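# Reorient a loose object in the upturned right hand

## Task

An object lies loose on the palm of the upturned hand. Rotate it using only that hand until its orientation in the hand matches the two goal pictures. The wrist camera, its post and the arm's last link count as part of the hand; the task fails if the object touches anything else or leaves the hand. To finish, keep the object still for a moment, resting in the palm or fingers. It must not touch the wrist, the camera or its post. The palm must face straight up, and no hand motor may read "moving" or "overload" or be building toward a shutdown (a motor that was dead from the first reading is exempt). Then declare the task done.

## Robot and tools

ROBOT. One arm ending in a right hand with an index, middle and ring finger and a thumb, driven by sixteen motors. There is one arm, so each row serves the whole robot. Each digit ends in a grippy rubber cap; other hand surfaces are slippery. A fixed mast on the palm side of the wrist can collide with things. In hand-point axes it spans x +0.05 to +0.10, z -0.16 to -0.11, and reaches out to y = +0.06 m. Joint ranges (rad): waist -2.880..2.880, shoulder 0.000..3.142, elbow 0.000..3.019, wrist pitch -1.693..1.571, wrist yaw -1.571..1.571, wrist roll -2.094..2.094.

FRAMES. Results report the hand point in the scene frame: end_effector_position in metres, end_effector_quat_wxyz. The origin is on the table directly beneath the arm base, +z is up, and +y is to the left when facing along +x. The base may be tilted, and the printed position can be off, more so at long reach. The hand point sits in front of the palm, where thumb tip and index/middle tips would pinch. Its own axes: +z runs along the straightened fingers toward the tips, +x across the palm away from the thumb, +y out of the palm face. The palm face lies at y = -0.062 m. Straight-finger knuckles are at z = -0.017 m, and the tips extend 0.139 m beyond that. Bending the fingers moves the tips toward +y. "Palm up" therefore means hand-point +y pointing along scene +z.

ROW FORMAT. A row is 24 numbers, each in [-1, 1]. The first six are dx, dy, dz, rx, ry, rz: an offset, not a pose. It is expressed in the hand point's own axes and measured from the hand point's measured pose when the action starts; every row of an action uses that same start. For the first action of a call, the start is the pose in the latest result for this scene. Scale: 1.0 = 0.6 m for dx..dz and 180 degrees for rx..rz. rx, ry, rz form a single rotation vector. Zeros keep the hand where it is.

The next sixteen are absolute hinge goals, each scaled between the hinge's two stops, in this exact order: index_mcp, index_abd, index_pip, index_dip, thumb_cmc, thumb_axl, thumb_mcp, thumb_ipl, middle_mcp, middle_abd, middle_pip, middle_dip, ring_mcp, ring_abd, ring_pip, ring_dip. Each bracket gives degrees at +1, degrees at -1, then the straight value. On each finger, going toward -1: _mcp curls the finger at the knuckle toward the palm (-18, +128; +0.75); _abd swings the finger sideways away from the thumb (-60, +60; +0.00); _pip bends the middle joint (-29, +108; +0.58); _dip bends the end joint (-21, +117; +0.70). thumb_cmc toward -1 brings the thumb from flat beside the palm round in front of it (-20, +120; +0.71). thumb_axl rolls the thumb about its length (-27, +140; +0.68). thumb_mcp (-69, +109; +0.23) and thumb_ipl (-77, +108; +0.17) bend it. With thumb_axl straight, they bend it toward +z. With thumb_axl at -0.40 they bend it in the direction thumb_cmc toward -1 swings it.

Number 23 is current_limit: the current cap for all motors, linear from 0 mA at -1 to 550 mA at +1, with a floor of 11 mA. It also limits hinge speed, and well below 0 a finger may not lift. Number 24 is speed: set-points slew at (speed+1)/2 of 5.9 rad/s, never below 0.001 of that. Both start at +0.4 and -0.6 and persist until changed.

TOOLS. execute_actions(actions): a list of actions; each action is a list of up to 15 rows, one row per 1/30 s step. If an action has fewer than 15 rows, its last row is held for the remaining steps. An empty list simply returns state and images. move(target, speed, blocking): target is one 24-number row whose offsets count from the pose in the last result that shows one. It drives a straight path there; speed is in m/s, from 0.002 to 0.5 (default 0.25), with turning capped at twice that in rad/s. The path lasts 0.5 to 10 s and does not slow for obstacles. Faster moves and targets further past a contact hit harder. With blocking=false the result comes after 0.5 s; use wait or stop before sending anything else. wait(seconds, 0-10) lets the scene run with the last command held. stop brakes a running move. zoom_image(camera, region) enlarges a region [x0, y0, x1, y1] of at most 504x504 px from cam_head_left, cam_head_right or cam_wrist (each 672x504, origin top-left). show_instructions shows the goal pictures again. finished_scene(scene) ends the current scene (pass its number) and cannot be undone.

MOTION LIMITS. Each step, the commanded pose is clipped to within 70 mm and 16 degrees of the measured pose. Position takes priority over orientation. Big changes need several actions. Motions often end about a centimetre low. The elbow may sag with every action that does not re-aim the hand; send rows that target the pose you want to keep. "Hand target" is the pose the controller is currently driving toward. HELD in the step readings marks a step that was partly held back. "pose unreachable" means the clearance check altered the command.

RESULT LINES. move reports how it ended (done, off_target, moving, held, fault), which limits applied (paced = pose clipped; held = some steps blocked, after which the arm may surge), and the distance from target. Per-motor lists follow the hinge order: hand_goal, hand_measured, hand_current_ma (positive pushes toward -1), and hand_state (moving, goal, blocked, overload).

CAUTIONS. A finger presses only while its goal lies past the object's surface; gear friction can keep a grip even after you ease off. A motor at 495 mA or more accumulates seconds (and loses them below that). At 5 s it shuts down for 10 s, then jumps to its goal. A current_limit of +0.8 or below stays under that threshold. A motor reading overload from the very first result is dead: it reads 0 mA and its finger is limp. After a fault or arm stop, new hand numbers are discarded while the old ones stay active. A HAND FAULT or FAULT line cancels the rest of that reply's calls. Motor heat above 85 °C gives a MOTOR HOT warning; at 100 °C the arm drops. The simulation keeps running while you think. Occasional pushes may nudge the object. Keep the palm up, move gently, and never let the object drop or touch the table, mast or wrist camera.

Each tool is called in YAML: its name, and indented under it one key for each argument.

Reference images:

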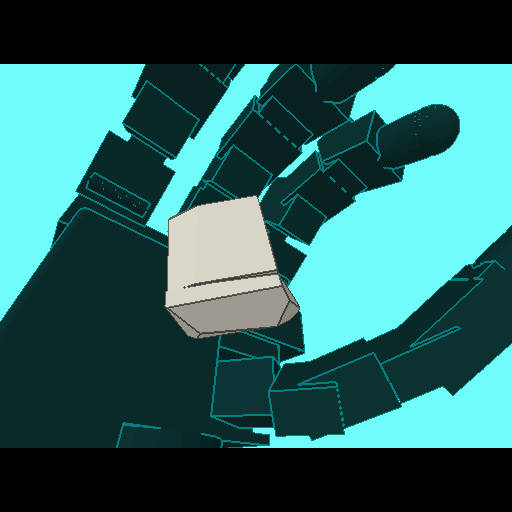

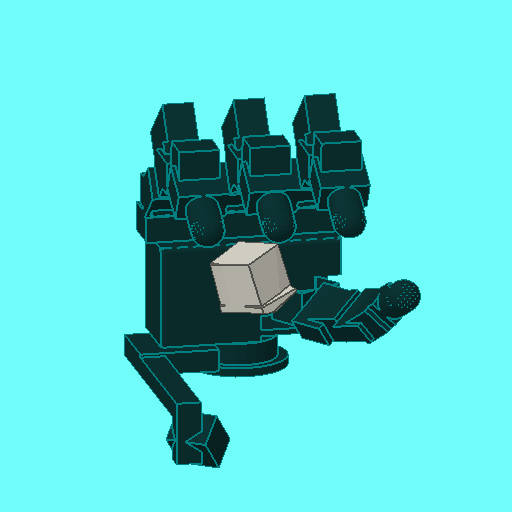

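## Session

execute_actions:
  actions: []

Scene clock: 0.00 s.
end_effector_position=(+0.4974, +0.0079, +0.4150) hand_goal=(+0.046, +0.000, -0.008, +0.280, -0.104, +0.266, +0.032, -0.018, +0.046, +0.000, -0.008, +0.280, +0.046, +0.000, -0.008, +0.280) hand_measured=(+0.066, +0.000, -0.006, +0.282, -0.090, +0.270, +0.034, -0.016, +0.064, +0.000, -0.004, +0.282, +0.064, +0.000, -0.006, +0.282) hand_current_ma=(+103, +0, +14, +14, +71, +27, +11, +12, +93, +0, +16, +12, +93, +0, +15, +13) hand_state=(goal, goal, goal, goal, goal, goal, goal, goal, goal, goal, goal, goal, goal, goal, goal, goal) hand_current_limit=0.40 hand_speed=-0.60 end_effector_quat_wxyz=(+0.479, +0.512, +0.514, +0.495)
Joint positions: [0.097 1.104 0.581 0.483 0.068 0.022]
Joint velocities: [-0.005 -0.015  0.017 -0.022  0.022  0.022]
Motor temperatures (°C, as the motors report them): [28 26 27 28 25 27]
Hand target: +0.500, +0.008, +0.435; +0.488, +0.503, +0.504, +0.505

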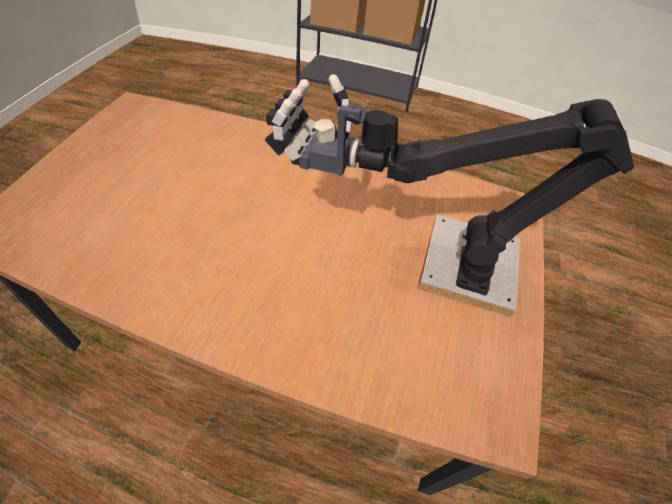

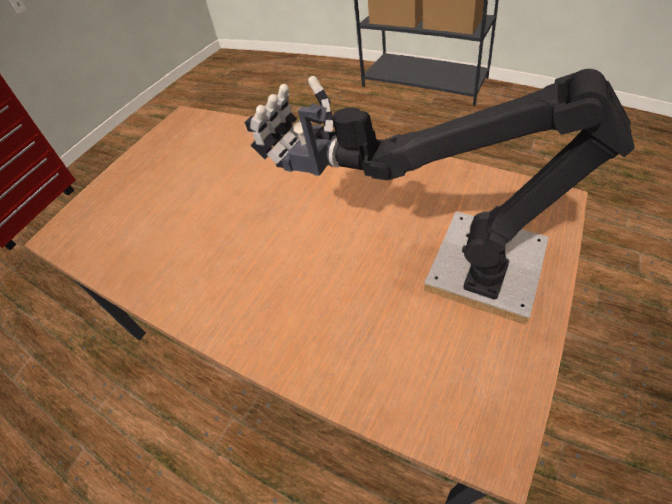

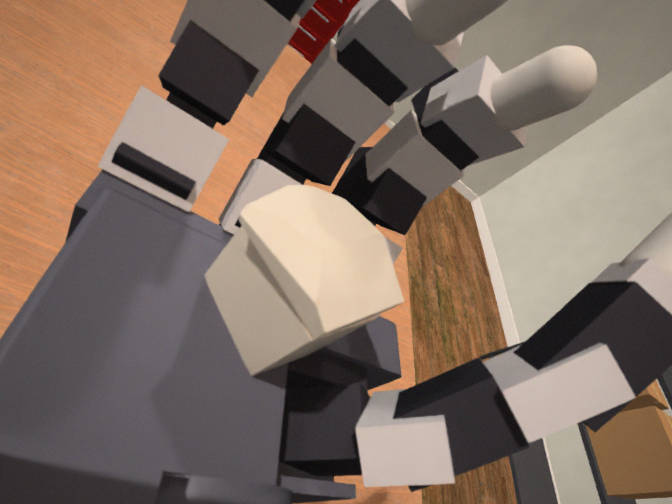

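zoom_image:
  camera: "cam_wrist"
  region: [160,140,460,420]

zoom_image:
  camera: "cam_head_left"
  region: [250,60,410,190]

show_instructions:

Region (160, 140, 460, 420) of cam_wrist's 672x504 image, scaled by 1.680, with more detail than that image has; it fills the top 470 rows of this view, and the rest is white.

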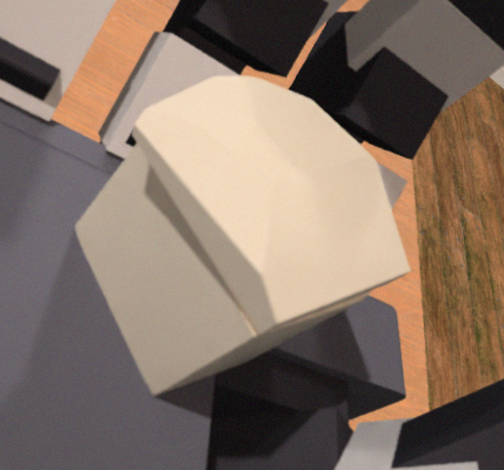

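Region (250, 60, 410, 190) of cam_head_left's 672x504 image, scaled by 3.150, with more detail than that image has; it fills the top 410 rows of this view, and the rest is white.

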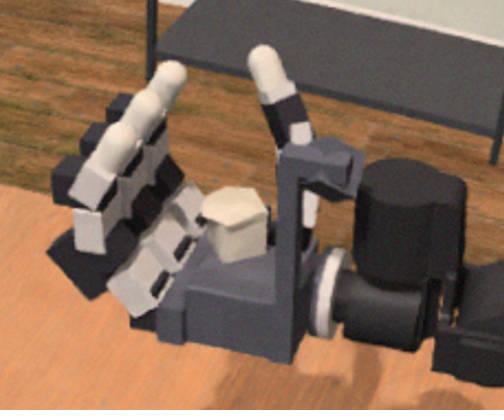

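Reference images for this scene: goal picture from the wrist camera place, goal picture looking into the palm.

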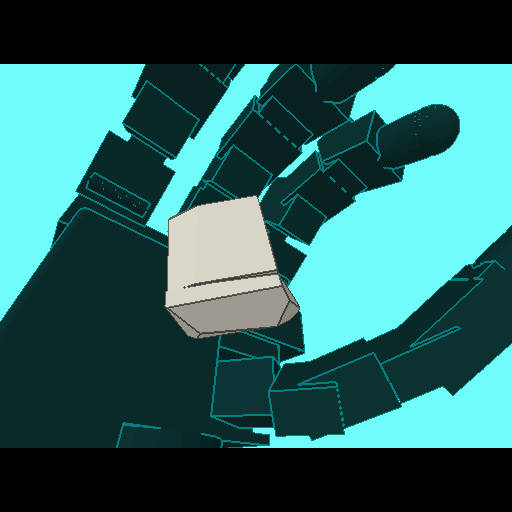

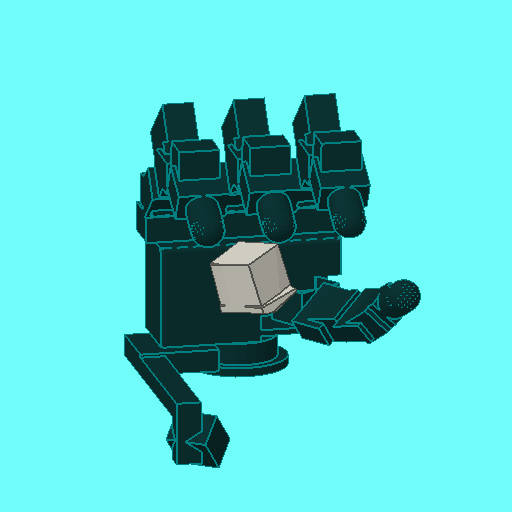

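move:
  target: [0,0.033,0,-0.01,0,0, -0.1,0,-0.8,-0.5, -0.104,0.266,0.032,-0.018, 0.3,0,0.3,0.28, 0.046,0,-0.008,0.28, 0.4,-0.5]

move:
  target: [0,0.033,0,-0.01,0,0, -0.5,0,-0.8,-0.2, -0.104,0.266,0.032,-0.018, 0.3,0,0.3,0.28, 0.046,0,-0.008,0.28, 0.4,-0.6]

zoom_image:
  camera: "cam_head_left"
  region: [250,60,410,190]

Scene clock: 1.53 s.
end_effector_position=(+0.4974, +0.0079, +0.4150) hand_goal=(-0.100, +0.000, -0.800, -0.500, -0.104, +0.266, +0.032, -0.018, +0.300, +0.000, +0.300, +0.280, +0.046, +0.000, -0.008, +0.280) hand_measured=(-0.090, +0.000, -0.800, -0.498, -0.090, +0.270, +0.034, -0.016, +0.308, +0.000, +0.300, +0.282, +0.064, +0.000, -0.006, +0.282) hand_current_ma=(+56, +0, +1, +14, +71, +27, +11, +12, +48, +0, -3, +12, +93, +0, +15, +13) hand_state=(goal, goal, goal, goal, goal, goal, goal, goal, goal, goal, goal, goal, goal, goal, goal, goal) hand_current_limit=0.40 hand_speed=-0.50 end_effector_quat_wxyz=(+0.479, +0.512, +0.514, +0.495)
Joint positions: [0.097 1.104 0.581 0.483 0.068 0.022]
Joint velocities: [-0.005 -0.005  0.007 -0.027  0.007 -0.007]
Motor temperatures (°C, as the motors report them): [28 26 28 28 25 27]
Hand target: +0.498, +0.008, +0.435; +0.487, +0.504, +0.506, +0.503
Off the commanded pose: 0.020 m, 2 deg.
move: off_target

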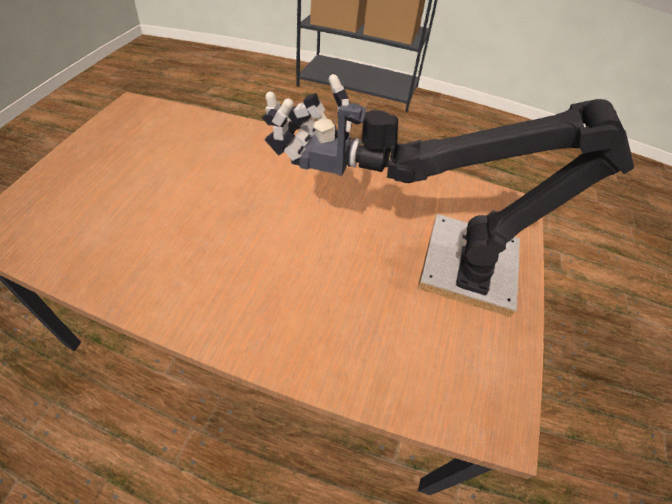

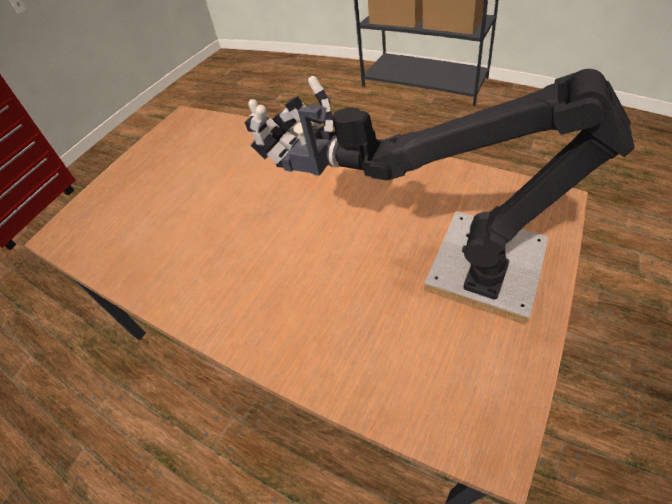

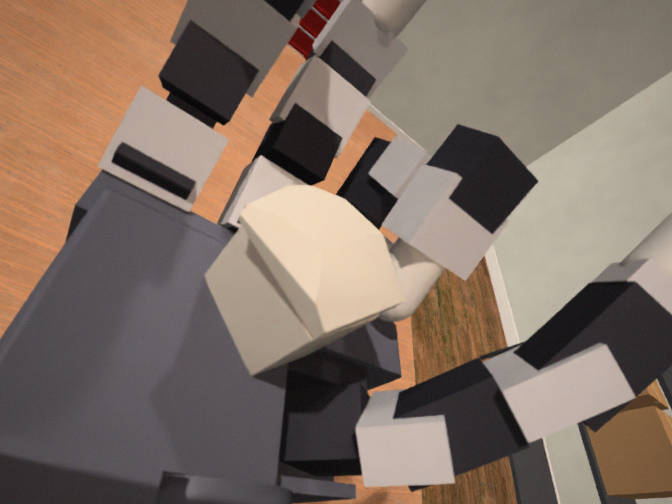

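Scene clock: 2.23 s.
end_effector_position=(+0.4974, +0.0079, +0.4150) hand_goal=(-0.500, +0.000, -0.800, -0.200, -0.104, +0.266, +0.032, -0.018, +0.300, +0.000, +0.300, +0.280, +0.046, +0.000, -0.008, +0.280) hand_measured=(-0.306, +0.000, -0.788, -0.208, -0.090, +0.270, +0.034, -0.016, +0.308, +0.000, +0.300, +0.282, +0.064, +0.000, -0.006, +0.282) hand_current_ma=(+385, +0, +65, -42, +71, +27, +11, +12, +48, +0, -3, +12, +93, +0, +15, +13) hand_state=(blocked, goal, goal, goal, goal, goal, goal, goal, goal, goal, goal, goal, goal, goal, goal, goal) hand_current_limit=0.40 hand_speed=-0.60 end_effector_quat_wxyz=(+0.479, +0.512, +0.514, +0.495)
Joint positions: [0.097 1.104 0.581 0.483 0.068 0.022]
Joint velocities: [-0.005  0.005  0.002  0.022 -0.051  0.037]
Motor temperatures (°C, as the motors report them): [28 26 28 28 25 27]
Hand target: +0.498, +0.008, +0.435; +0.487, +0.504, +0.506, +0.503
Off the commanded pose: 0.020 m, 2 deg.
move: off_target

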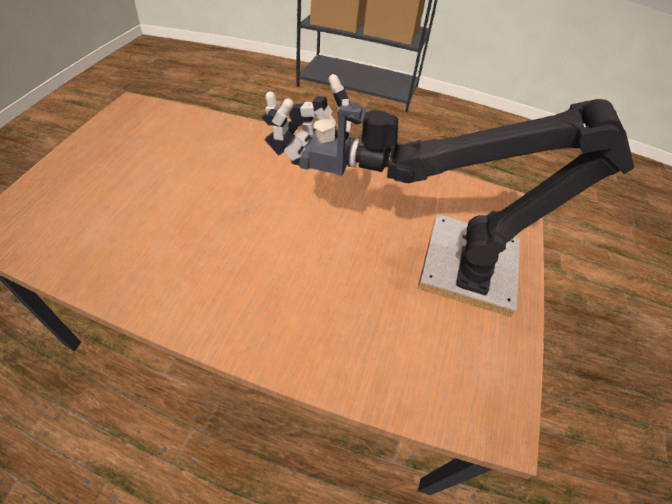

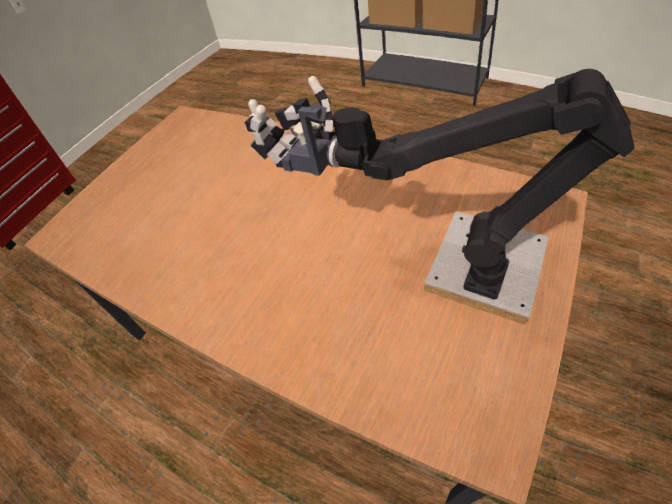

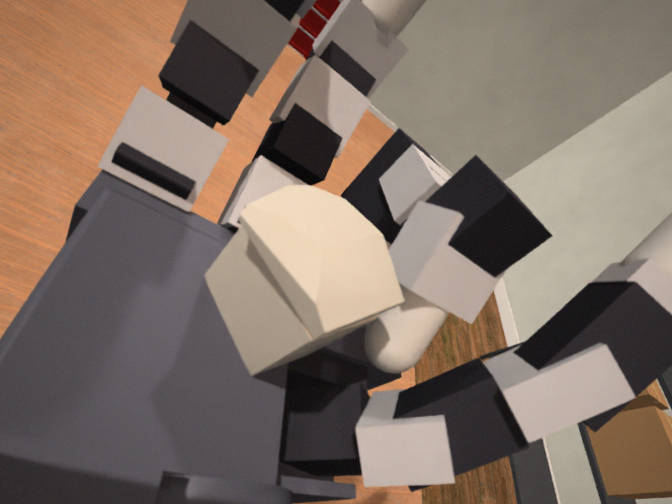

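Region (250, 60, 410, 190) of cam_head_left's 672x504 image, scaled by 3.150, with more detail than that image has; it fills the top 410 rows of this view, and the rest is white.

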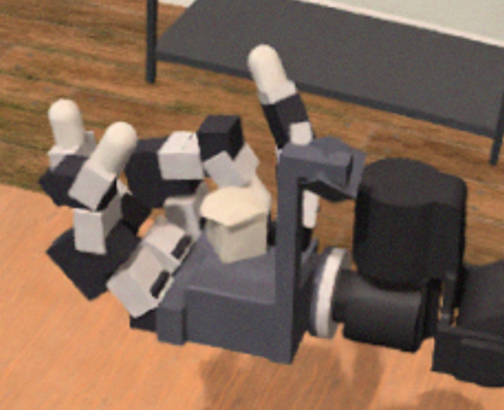

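move:
  target: [0,0.033,0,-0.01,0,0, -0.15,0,-0.9,-0.4, 0.3,0.266,0.032,-0.018, 0.3,0,0.3,0.28, -0.5,0,-0.45,-0.1, 0.4,-0.5]

move:
  target: [0,0.033,0,-0.01,0,0, -0.15,0.5,-0.9,-0.4, 0.3,0.266,0.032,-0.018, 0.3,0,0.3,0.28, -0.5,-0.5,-0.45,-0.1, 0.4,-0.5]

zoom_image:
  camera: "cam_head_left"
  region: [250,60,410,190]

Scene clock: 3.20 s.
end_effector_position=(+0.4974, +0.0079, +0.4150) hand_goal=(-0.150, +0.000, -0.900, -0.400, +0.300, +0.266, +0.032, -0.018, +0.300, +0.000, +0.300, +0.280, -0.500, +0.000, -0.450, -0.100) hand_measured=(-0.140, +0.000, -0.858, -0.354, +0.308, +0.270, +0.034, -0.016, +0.308, +0.000, +0.300, +0.282, -0.498, +0.000, -0.450, -0.098) hand_current_ma=(+56, +0, +234, +236, +39, +25, +9, +12, +48, +0, -3, +12, +6, +0, -2, +11) hand_state=(goal, goal, blocked, blocked, goal, goal, goal, goal, goal, goal, goal, goal, goal, goal, goal, goal) hand_current_limit=0.40 hand_speed=-0.50 end_effector_quat_wxyz=(+0.479, +0.512, +0.514, +0.495)
Joint positions: [0.097 1.104 0.581 0.483 0.068 0.022]
Joint velocities: [-0.024 -0.005  0.007 -0.002 -0.007 -0.022]
Motor temperatures (°C, as the motors report them): [28 26 28 28 25 27]
Hand target: +0.498, +0.008, +0.435; +0.487, +0.504, +0.506, +0.503
Off the commanded pose: 0.020 m, 2 deg.
move: off_target

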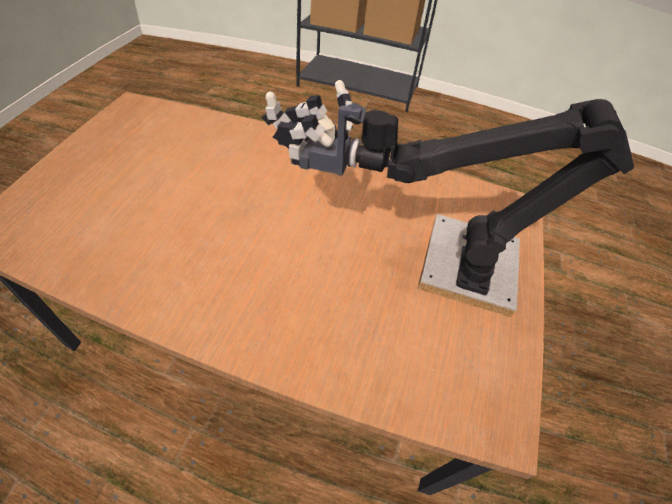

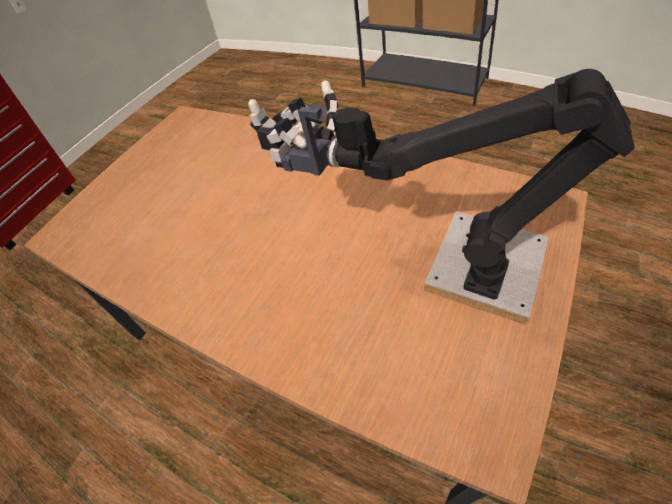

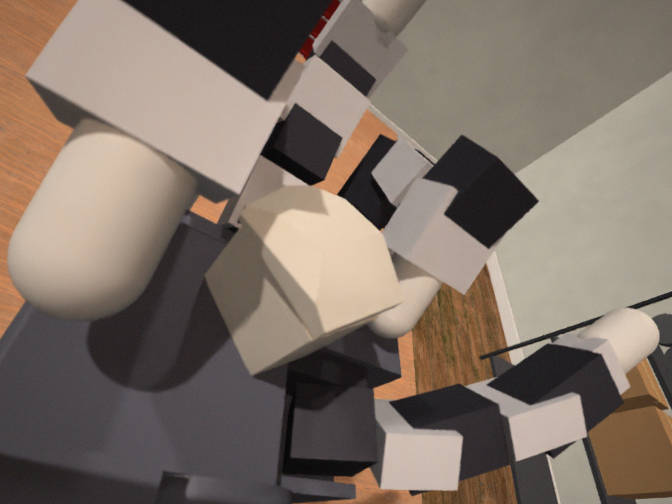

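Scene clock: 3.90 s.
end_effector_position=(+0.4974, +0.0079, +0.4150) hand_goal=(-0.150, +0.500, -0.900, -0.400, +0.300, +0.266, +0.032, -0.018, +0.300, +0.000, +0.300, +0.280, -0.500, -0.500, -0.450, -0.100) hand_measured=(-0.138, +0.496, -0.896, -0.394, +0.308, +0.270, +0.034, -0.016, +0.308, +0.000, +0.300, +0.282, -0.498, -0.498, -0.450, -0.098) hand_current_ma=(+63, -14, +21, +26, +39, +25, +9, +12, +48, +0, -3, +12, +6, +8, -2, +11) hand_state=(goal, goal, goal, goal, goal, goal, goal, goal, goal, goal, goal, goal, goal, goal, goal, goal) hand_current_limit=0.40 hand_speed=-0.50 end_effector_quat_wxyz=(+0.479, +0.512, +0.514, +0.495)
Joint positions: [0.097 1.104 0.581 0.483 0.068 0.022]
Joint velocities: [ 0.005  0.005 -0.007 -0.007  0.037 -0.022]
Motor temperatures (°C, as the motors report them): [28 26 28 28 25 27]
Hand target: +0.498, +0.008, +0.435; +0.487, +0.504, +0.506, +0.503
Off the commanded pose: 0.020 m, 2 deg.
move: off_target

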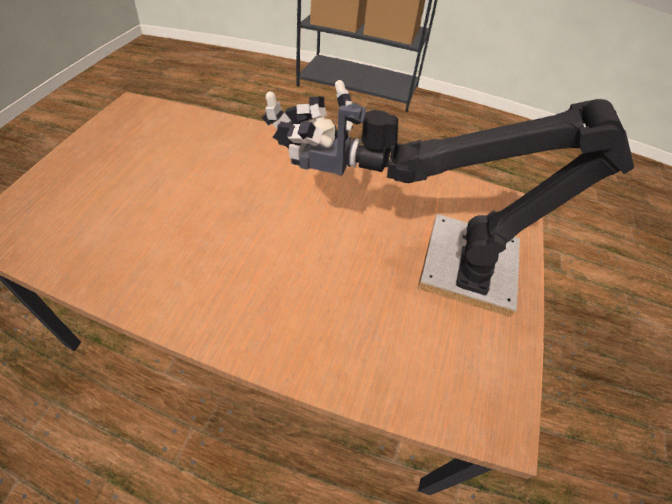

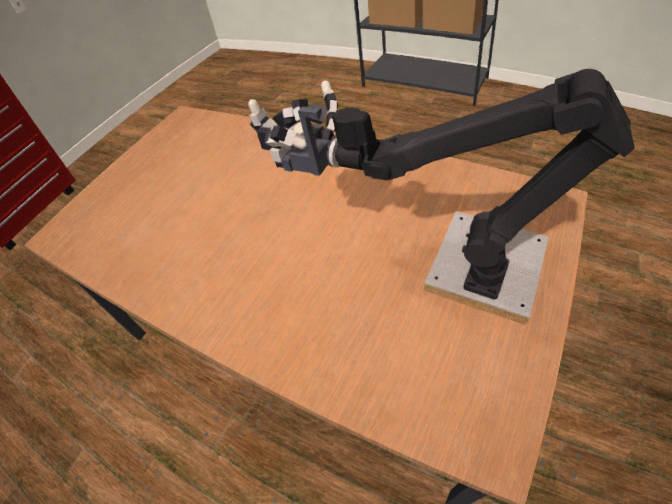

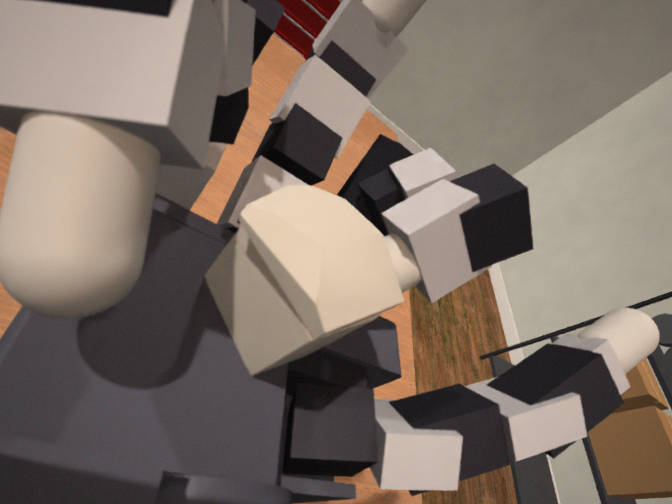

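Region (250, 60, 410, 190) of cam_head_left's 672x504 image, scaled by 3.150, with more detail than that image has; it fills the top 410 rows of this view, and the rest is white.

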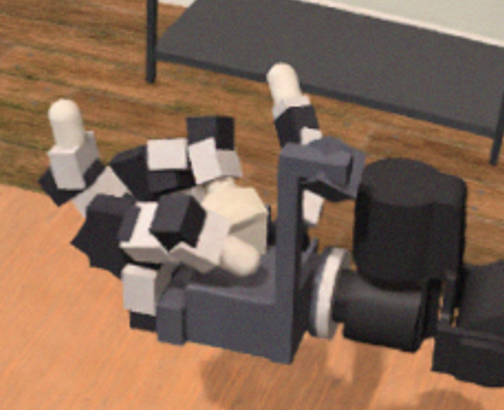

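Index tip is now behind it; sweep with the mcp.

move:
  target: [0,0.033,0,-0.01,0,0, -0.15,0.9,-0.95,-0.4, 0.3,0.266,0.032,-0.018, 0.3,0,0.3,0.28, 0,0,0,0.2, 0.4,-0.5]

move:
  target: [0,0.033,0,-0.01,0,0, -0.55,0.9,-0.95,-0.1, 0.3,0.266,0.032,-0.018, 0.3,0,0.3,0.28, 0,0,0,0.2, 0.4,-0.6]

Scene clock: 4.77 s.
end_effector_position=(+0.4974, +0.0079, +0.4150) hand_goal=(-0.150, +0.900, -0.950, -0.400, +0.300, +0.266, +0.032, -0.018, +0.300, +0.000, +0.300, +0.280, +0.000, +0.000, +0.000, +0.200) hand_measured=(-0.142, +0.896, -0.950, -0.398, +0.308, +0.270, +0.034, -0.016, +0.308, +0.000, +0.300, +0.282, +0.004, -0.004, -0.002, +0.196) hand_current_ma=(+44, -14, +4, +12, +39, +25, +9, +12, +48, +0, -3, +12, +22, -16, -14, -18) hand_state=(goal, goal, goal, goal, goal, goal, goal, goal, goal, goal, goal, goal, goal, goal, goal, goal) hand_current_limit=0.40 hand_speed=-0.50 end_effector_quat_wxyz=(+0.479, +0.512, +0.514, +0.495)
Joint positions: [0.097 1.104 0.581 0.483 0.068 0.022]
Joint velocities: [-0.015  0.015  0.002 -0.002  0.022 -0.066]
Motor temperatures (°C, as the motors report them): [28 26 28 28 25 27]
Hand target: +0.498, +0.008, +0.435; +0.487, +0.504, +0.506, +0.503
Off the commanded pose: 0.020 m, 2 deg.
move: off_target

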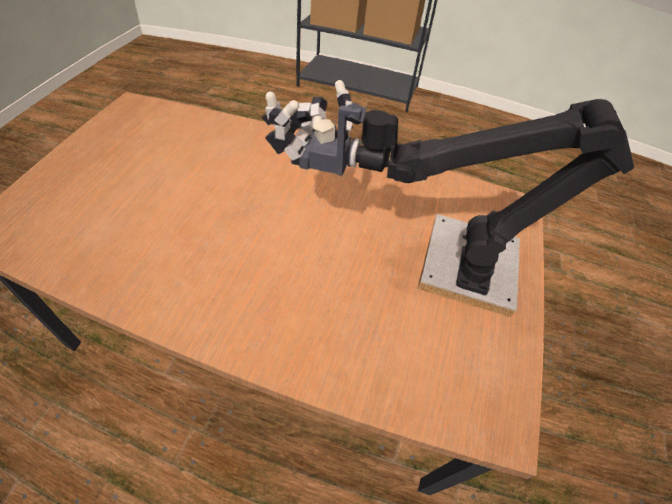

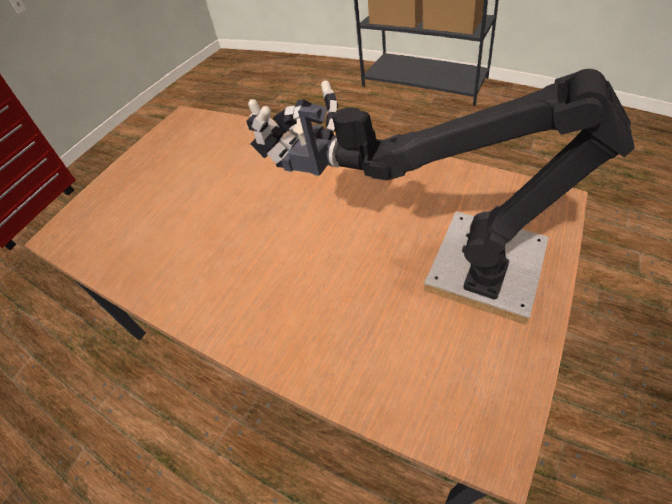

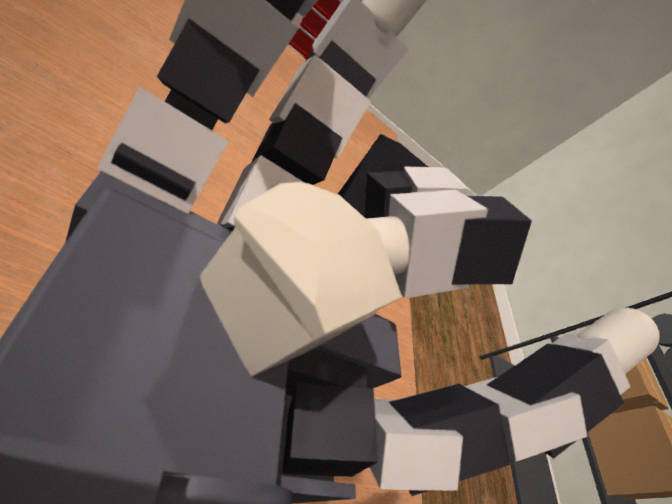

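Scene clock: 5.47 s.
end_effector_position=(+0.4974, +0.0079, +0.4150) hand_goal=(-0.550, +0.900, -0.950, -0.100, +0.300, +0.266, +0.032, -0.018, +0.300, +0.000, +0.300, +0.280, +0.000, +0.000, +0.000, +0.200) hand_measured=(-0.382, +0.914, -0.950, -0.124, +0.308, +0.270, +0.034, -0.016, +0.308, +0.000, +0.300, +0.282, +0.004, -0.004, -0.002, +0.196) hand_current_ma=(+385, +62, +2, -119, +39, +25, +9, +12, +48, +0, -3, +12, +22, -16, -14, -18) hand_state=(blocked, goal, goal, blocked, goal, goal, goal, goal, goal, goal, goal, goal, goal, goal, goal, goal) hand_current_limit=0.40 hand_speed=-0.60 end_effector_quat_wxyz=(+0.479, +0.512, +0.514, +0.495)
Joint positions: [0.097 1.104 0.581 0.483 0.068 0.022]
Joint velocities: [-0.005 -0.024  0.002 -0.007 -0.007 -0.081]
Motor temperatures (°C, as the motors report them): [28 26 29 28 25 27]
Hand target: +0.498, +0.008, +0.435; +0.487, +0.504, +0.506, +0.503
Off the commanded pose: 0.020 m, 2 deg.
move: off_target

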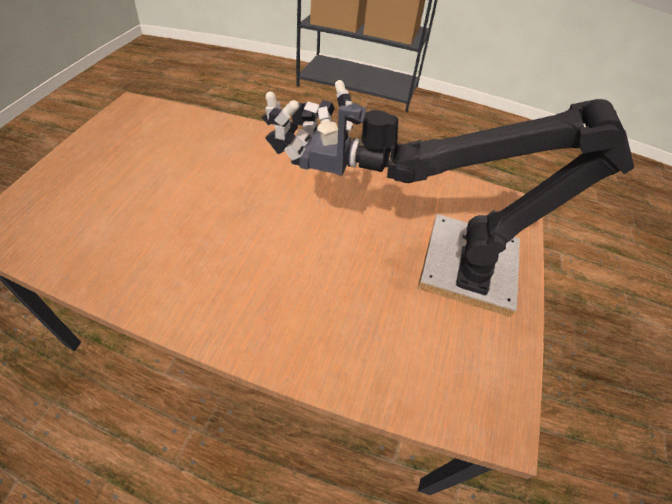

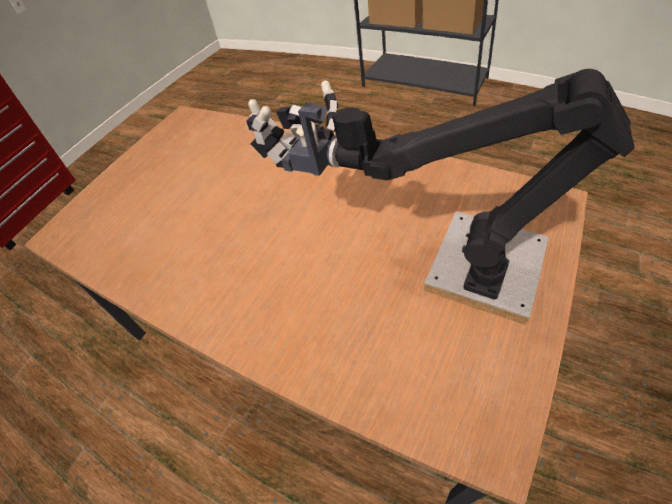

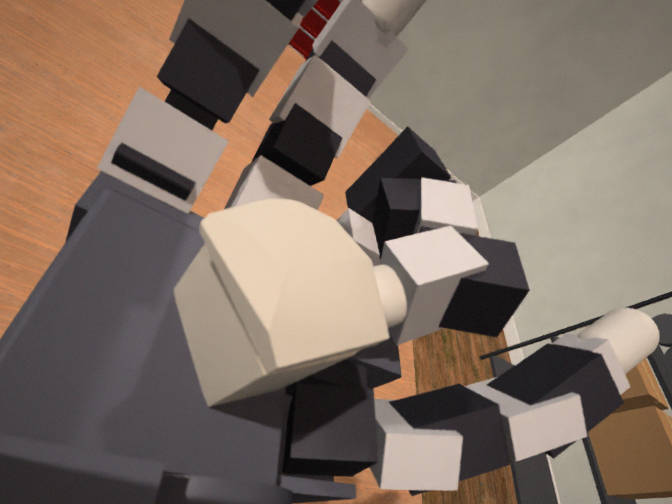

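move:
  target: [0,0.033,0,-0.01,0,0, -0.42,0.9,-0.95,-0.1, 0.3,0.266,0.032,-0.018, 0.3,0,0.3,0.28, -0.8,0,-0.1,0.0, 0.4,-0.5]

move:
  target: [0,0.033,0,-0.01,0,0, -0.42,0.9,-0.95,-0.1, 0.3,0.266,0.032,-0.018, 0.3,0,0.3,0.28, -0.85,0.4,-0.1,0.0, 0.4,-0.6]

move:
  target: [0,0.033,0,-0.01,0,0, -0.42,0.9,-0.95,-0.1, 0.3,0.266,0.032,-0.018, 0.3,0,0.3,0.28, -0.7,0.6,-0.1,-0.6, 0.4,-0.6]

Scene clock: 6.70 s.
end_effector_position=(+0.4974, +0.0079, +0.4150) hand_goal=(-0.420, +0.900, -0.950, -0.100, +0.300, +0.266, +0.032, -0.018, +0.300, +0.000, +0.300, +0.280, -0.800, +0.000, -0.100, +0.000) hand_measured=(-0.380, +0.914, -0.950, -0.124, +0.308, +0.270, +0.034, -0.016, +0.308, +0.000, +0.300, +0.282, -0.792, +0.000, -0.100, +0.002) hand_current_ma=(+212, +62, +2, -118, +39, +25, +9, +12, +48, +0, -3, +12, +45, +3, +0, +11) hand_state=(blocked, goal, goal, blocked, goal, goal, goal, goal, goal, goal, goal, goal, goal, goal, goal, goal) hand_current_limit=0.40 hand_speed=-0.50 end_effector_quat_wxyz=(+0.479, +0.512, +0.514, +0.495)
Joint positions: [0.097 1.104 0.581 0.483 0.068 0.022]
Joint velocities: [-0.005 -0.015 -0.002  0.002 -0.022 -0.051]
Motor temperatures (°C, as the motors report them): [28 26 29 28 25 27]
Hand target: +0.498, +0.008, +0.435; +0.487, +0.504, +0.506, +0.503
Off the commanded pose: 0.020 m, 2 deg.
move: off_target

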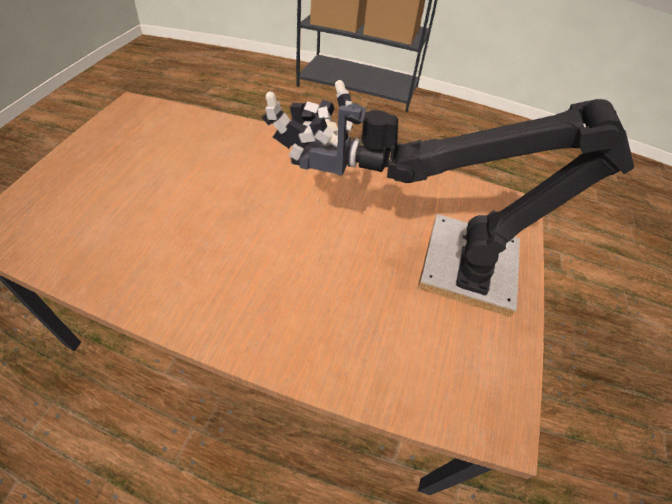

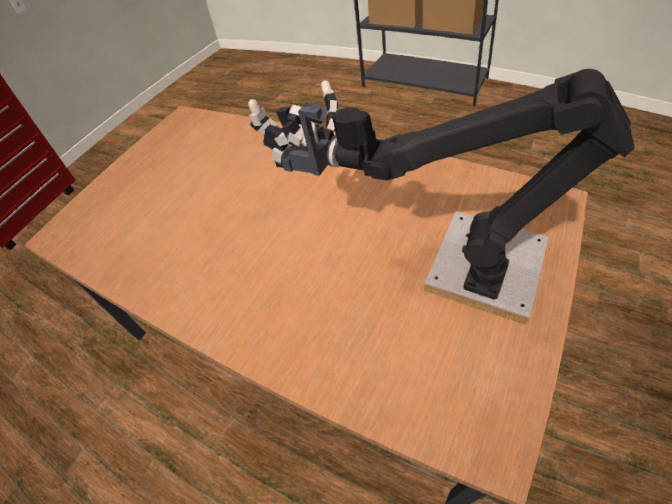

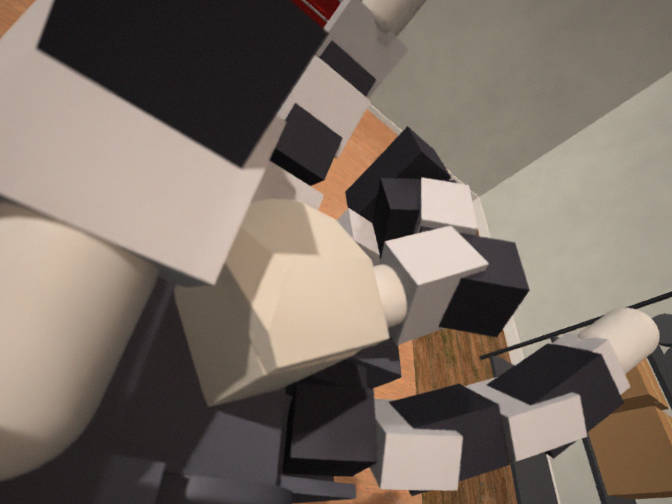

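Scene clock: 7.40 s.
end_effector_position=(+0.4974, +0.0079, +0.4150) hand_goal=(-0.420, +0.900, -0.950, -0.100, +0.300, +0.266, +0.032, -0.018, +0.300, +0.000, +0.300, +0.280, -0.850, +0.400, -0.100, +0.000) hand_measured=(-0.380, +0.912, -0.946, -0.122, +0.308, +0.270, +0.034, -0.016, +0.308, +0.000, +0.300, +0.282, -0.808, +0.042, -0.088, +0.002) hand_current_ma=(+212, +54, +19, -115, +39, +25, +9, +12, +48, +0, -3, +12, +225, -385, +64, +11) hand_state=(blocked, goal, goal, blocked, goal, goal, goal, goal, goal, goal, goal, goal, blocked, blocked, goal, goal) hand_current_limit=0.40 hand_speed=-0.60 end_effector_quat_wxyz=(+0.479, +0.512, +0.514, +0.495)
Joint positions: [0.097 1.104 0.581 0.483 0.068 0.022]
Joint velocities: [ 0.005 -0.005 -0.017  0.007 -0.007 -0.022]
Motor temperatures (°C, as the motors report them): [28 26 29 28 25 27]
Hand target: +0.498, +0.008, +0.435; +0.487, +0.504, +0.506, +0.503
Off the commanded pose: 0.020 m, 2 deg.
move: off_target

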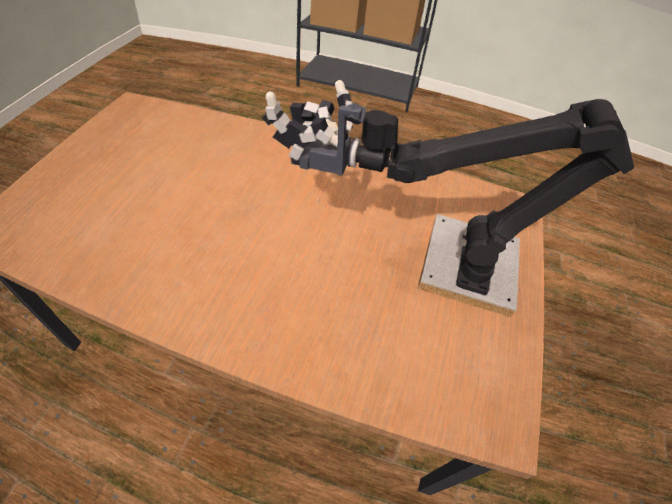

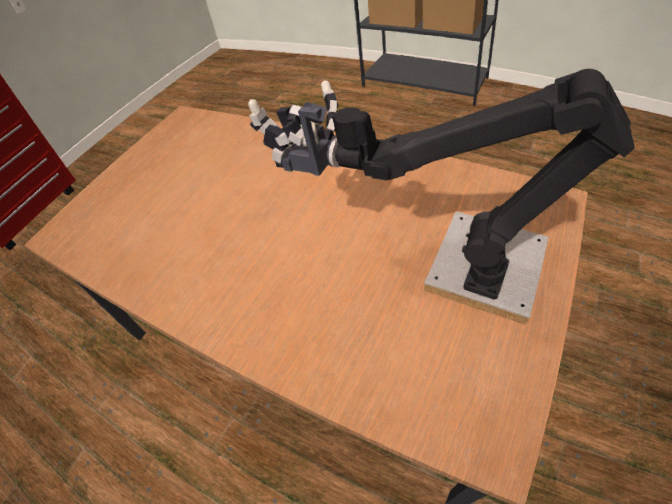

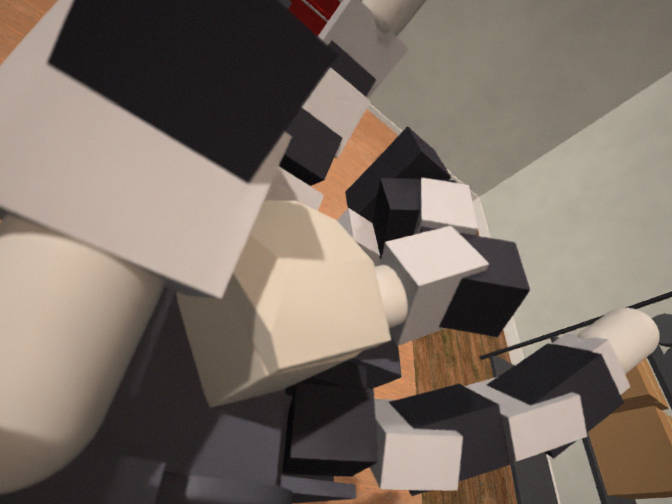

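Scene clock: 8.30 s.
end_effector_position=(+0.4974, +0.0079, +0.4150) hand_goal=(-0.420, +0.900, -0.950, -0.100, +0.300, +0.266, +0.032, -0.018, +0.300, +0.000, +0.300, +0.280, -0.700, +0.600, -0.100, -0.600) hand_measured=(-0.380, +0.906, -0.946, -0.118, +0.308, +0.270, +0.034, -0.016, +0.308, +0.000, +0.300, +0.282, -0.692, +0.352, -0.096, -0.590) hand_current_ma=(+209, +26, +24, -90, +39, +25, +9, +12, +48, +0, -3, +12, +45, -385, +15, +53) hand_state=(blocked, goal, goal, goal, goal, goal, goal, goal, goal, goal, goal, goal, goal, blocked, goal, goal) hand_current_limit=0.40 hand_speed=-0.60 end_effector_quat_wxyz=(+0.479, +0.512, +0.514, +0.495)
Joint positions: [0.097 1.104 0.581 0.483 0.068 0.022]
Joint velocities: [ 0.005 -0.005 -0.012 -0.017  0.022 -0.066]
Motor temperatures (°C, as the motors report them): [28 26 29 28 25 27]
Hand target: +0.498, +0.008, +0.435; +0.487, +0.504, +0.506, +0.503
Off the commanded pose: 0.020 m, 2 deg.
move: off_target

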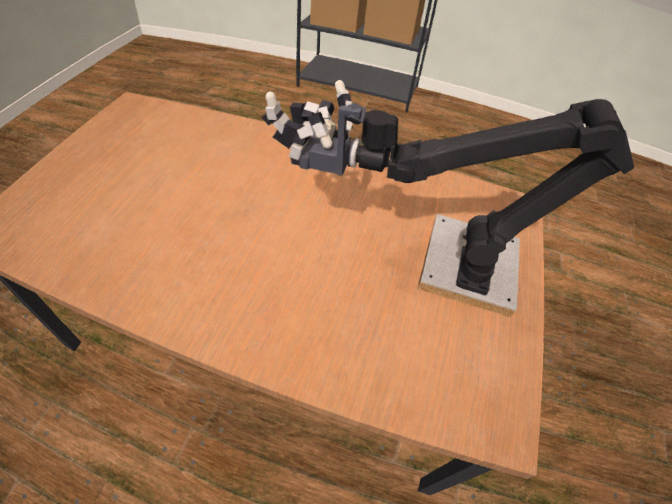

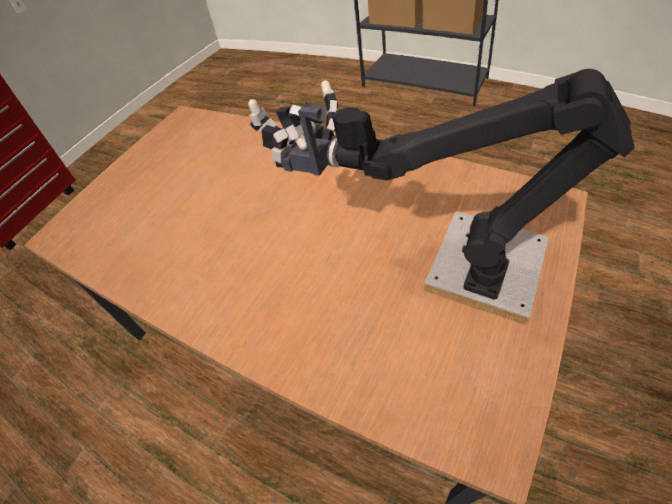

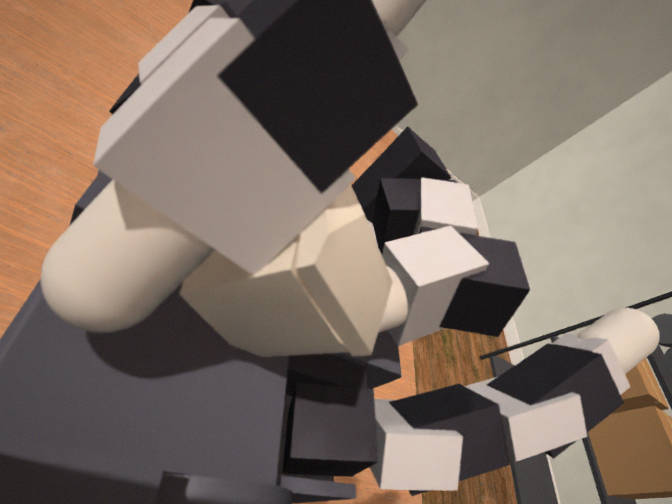

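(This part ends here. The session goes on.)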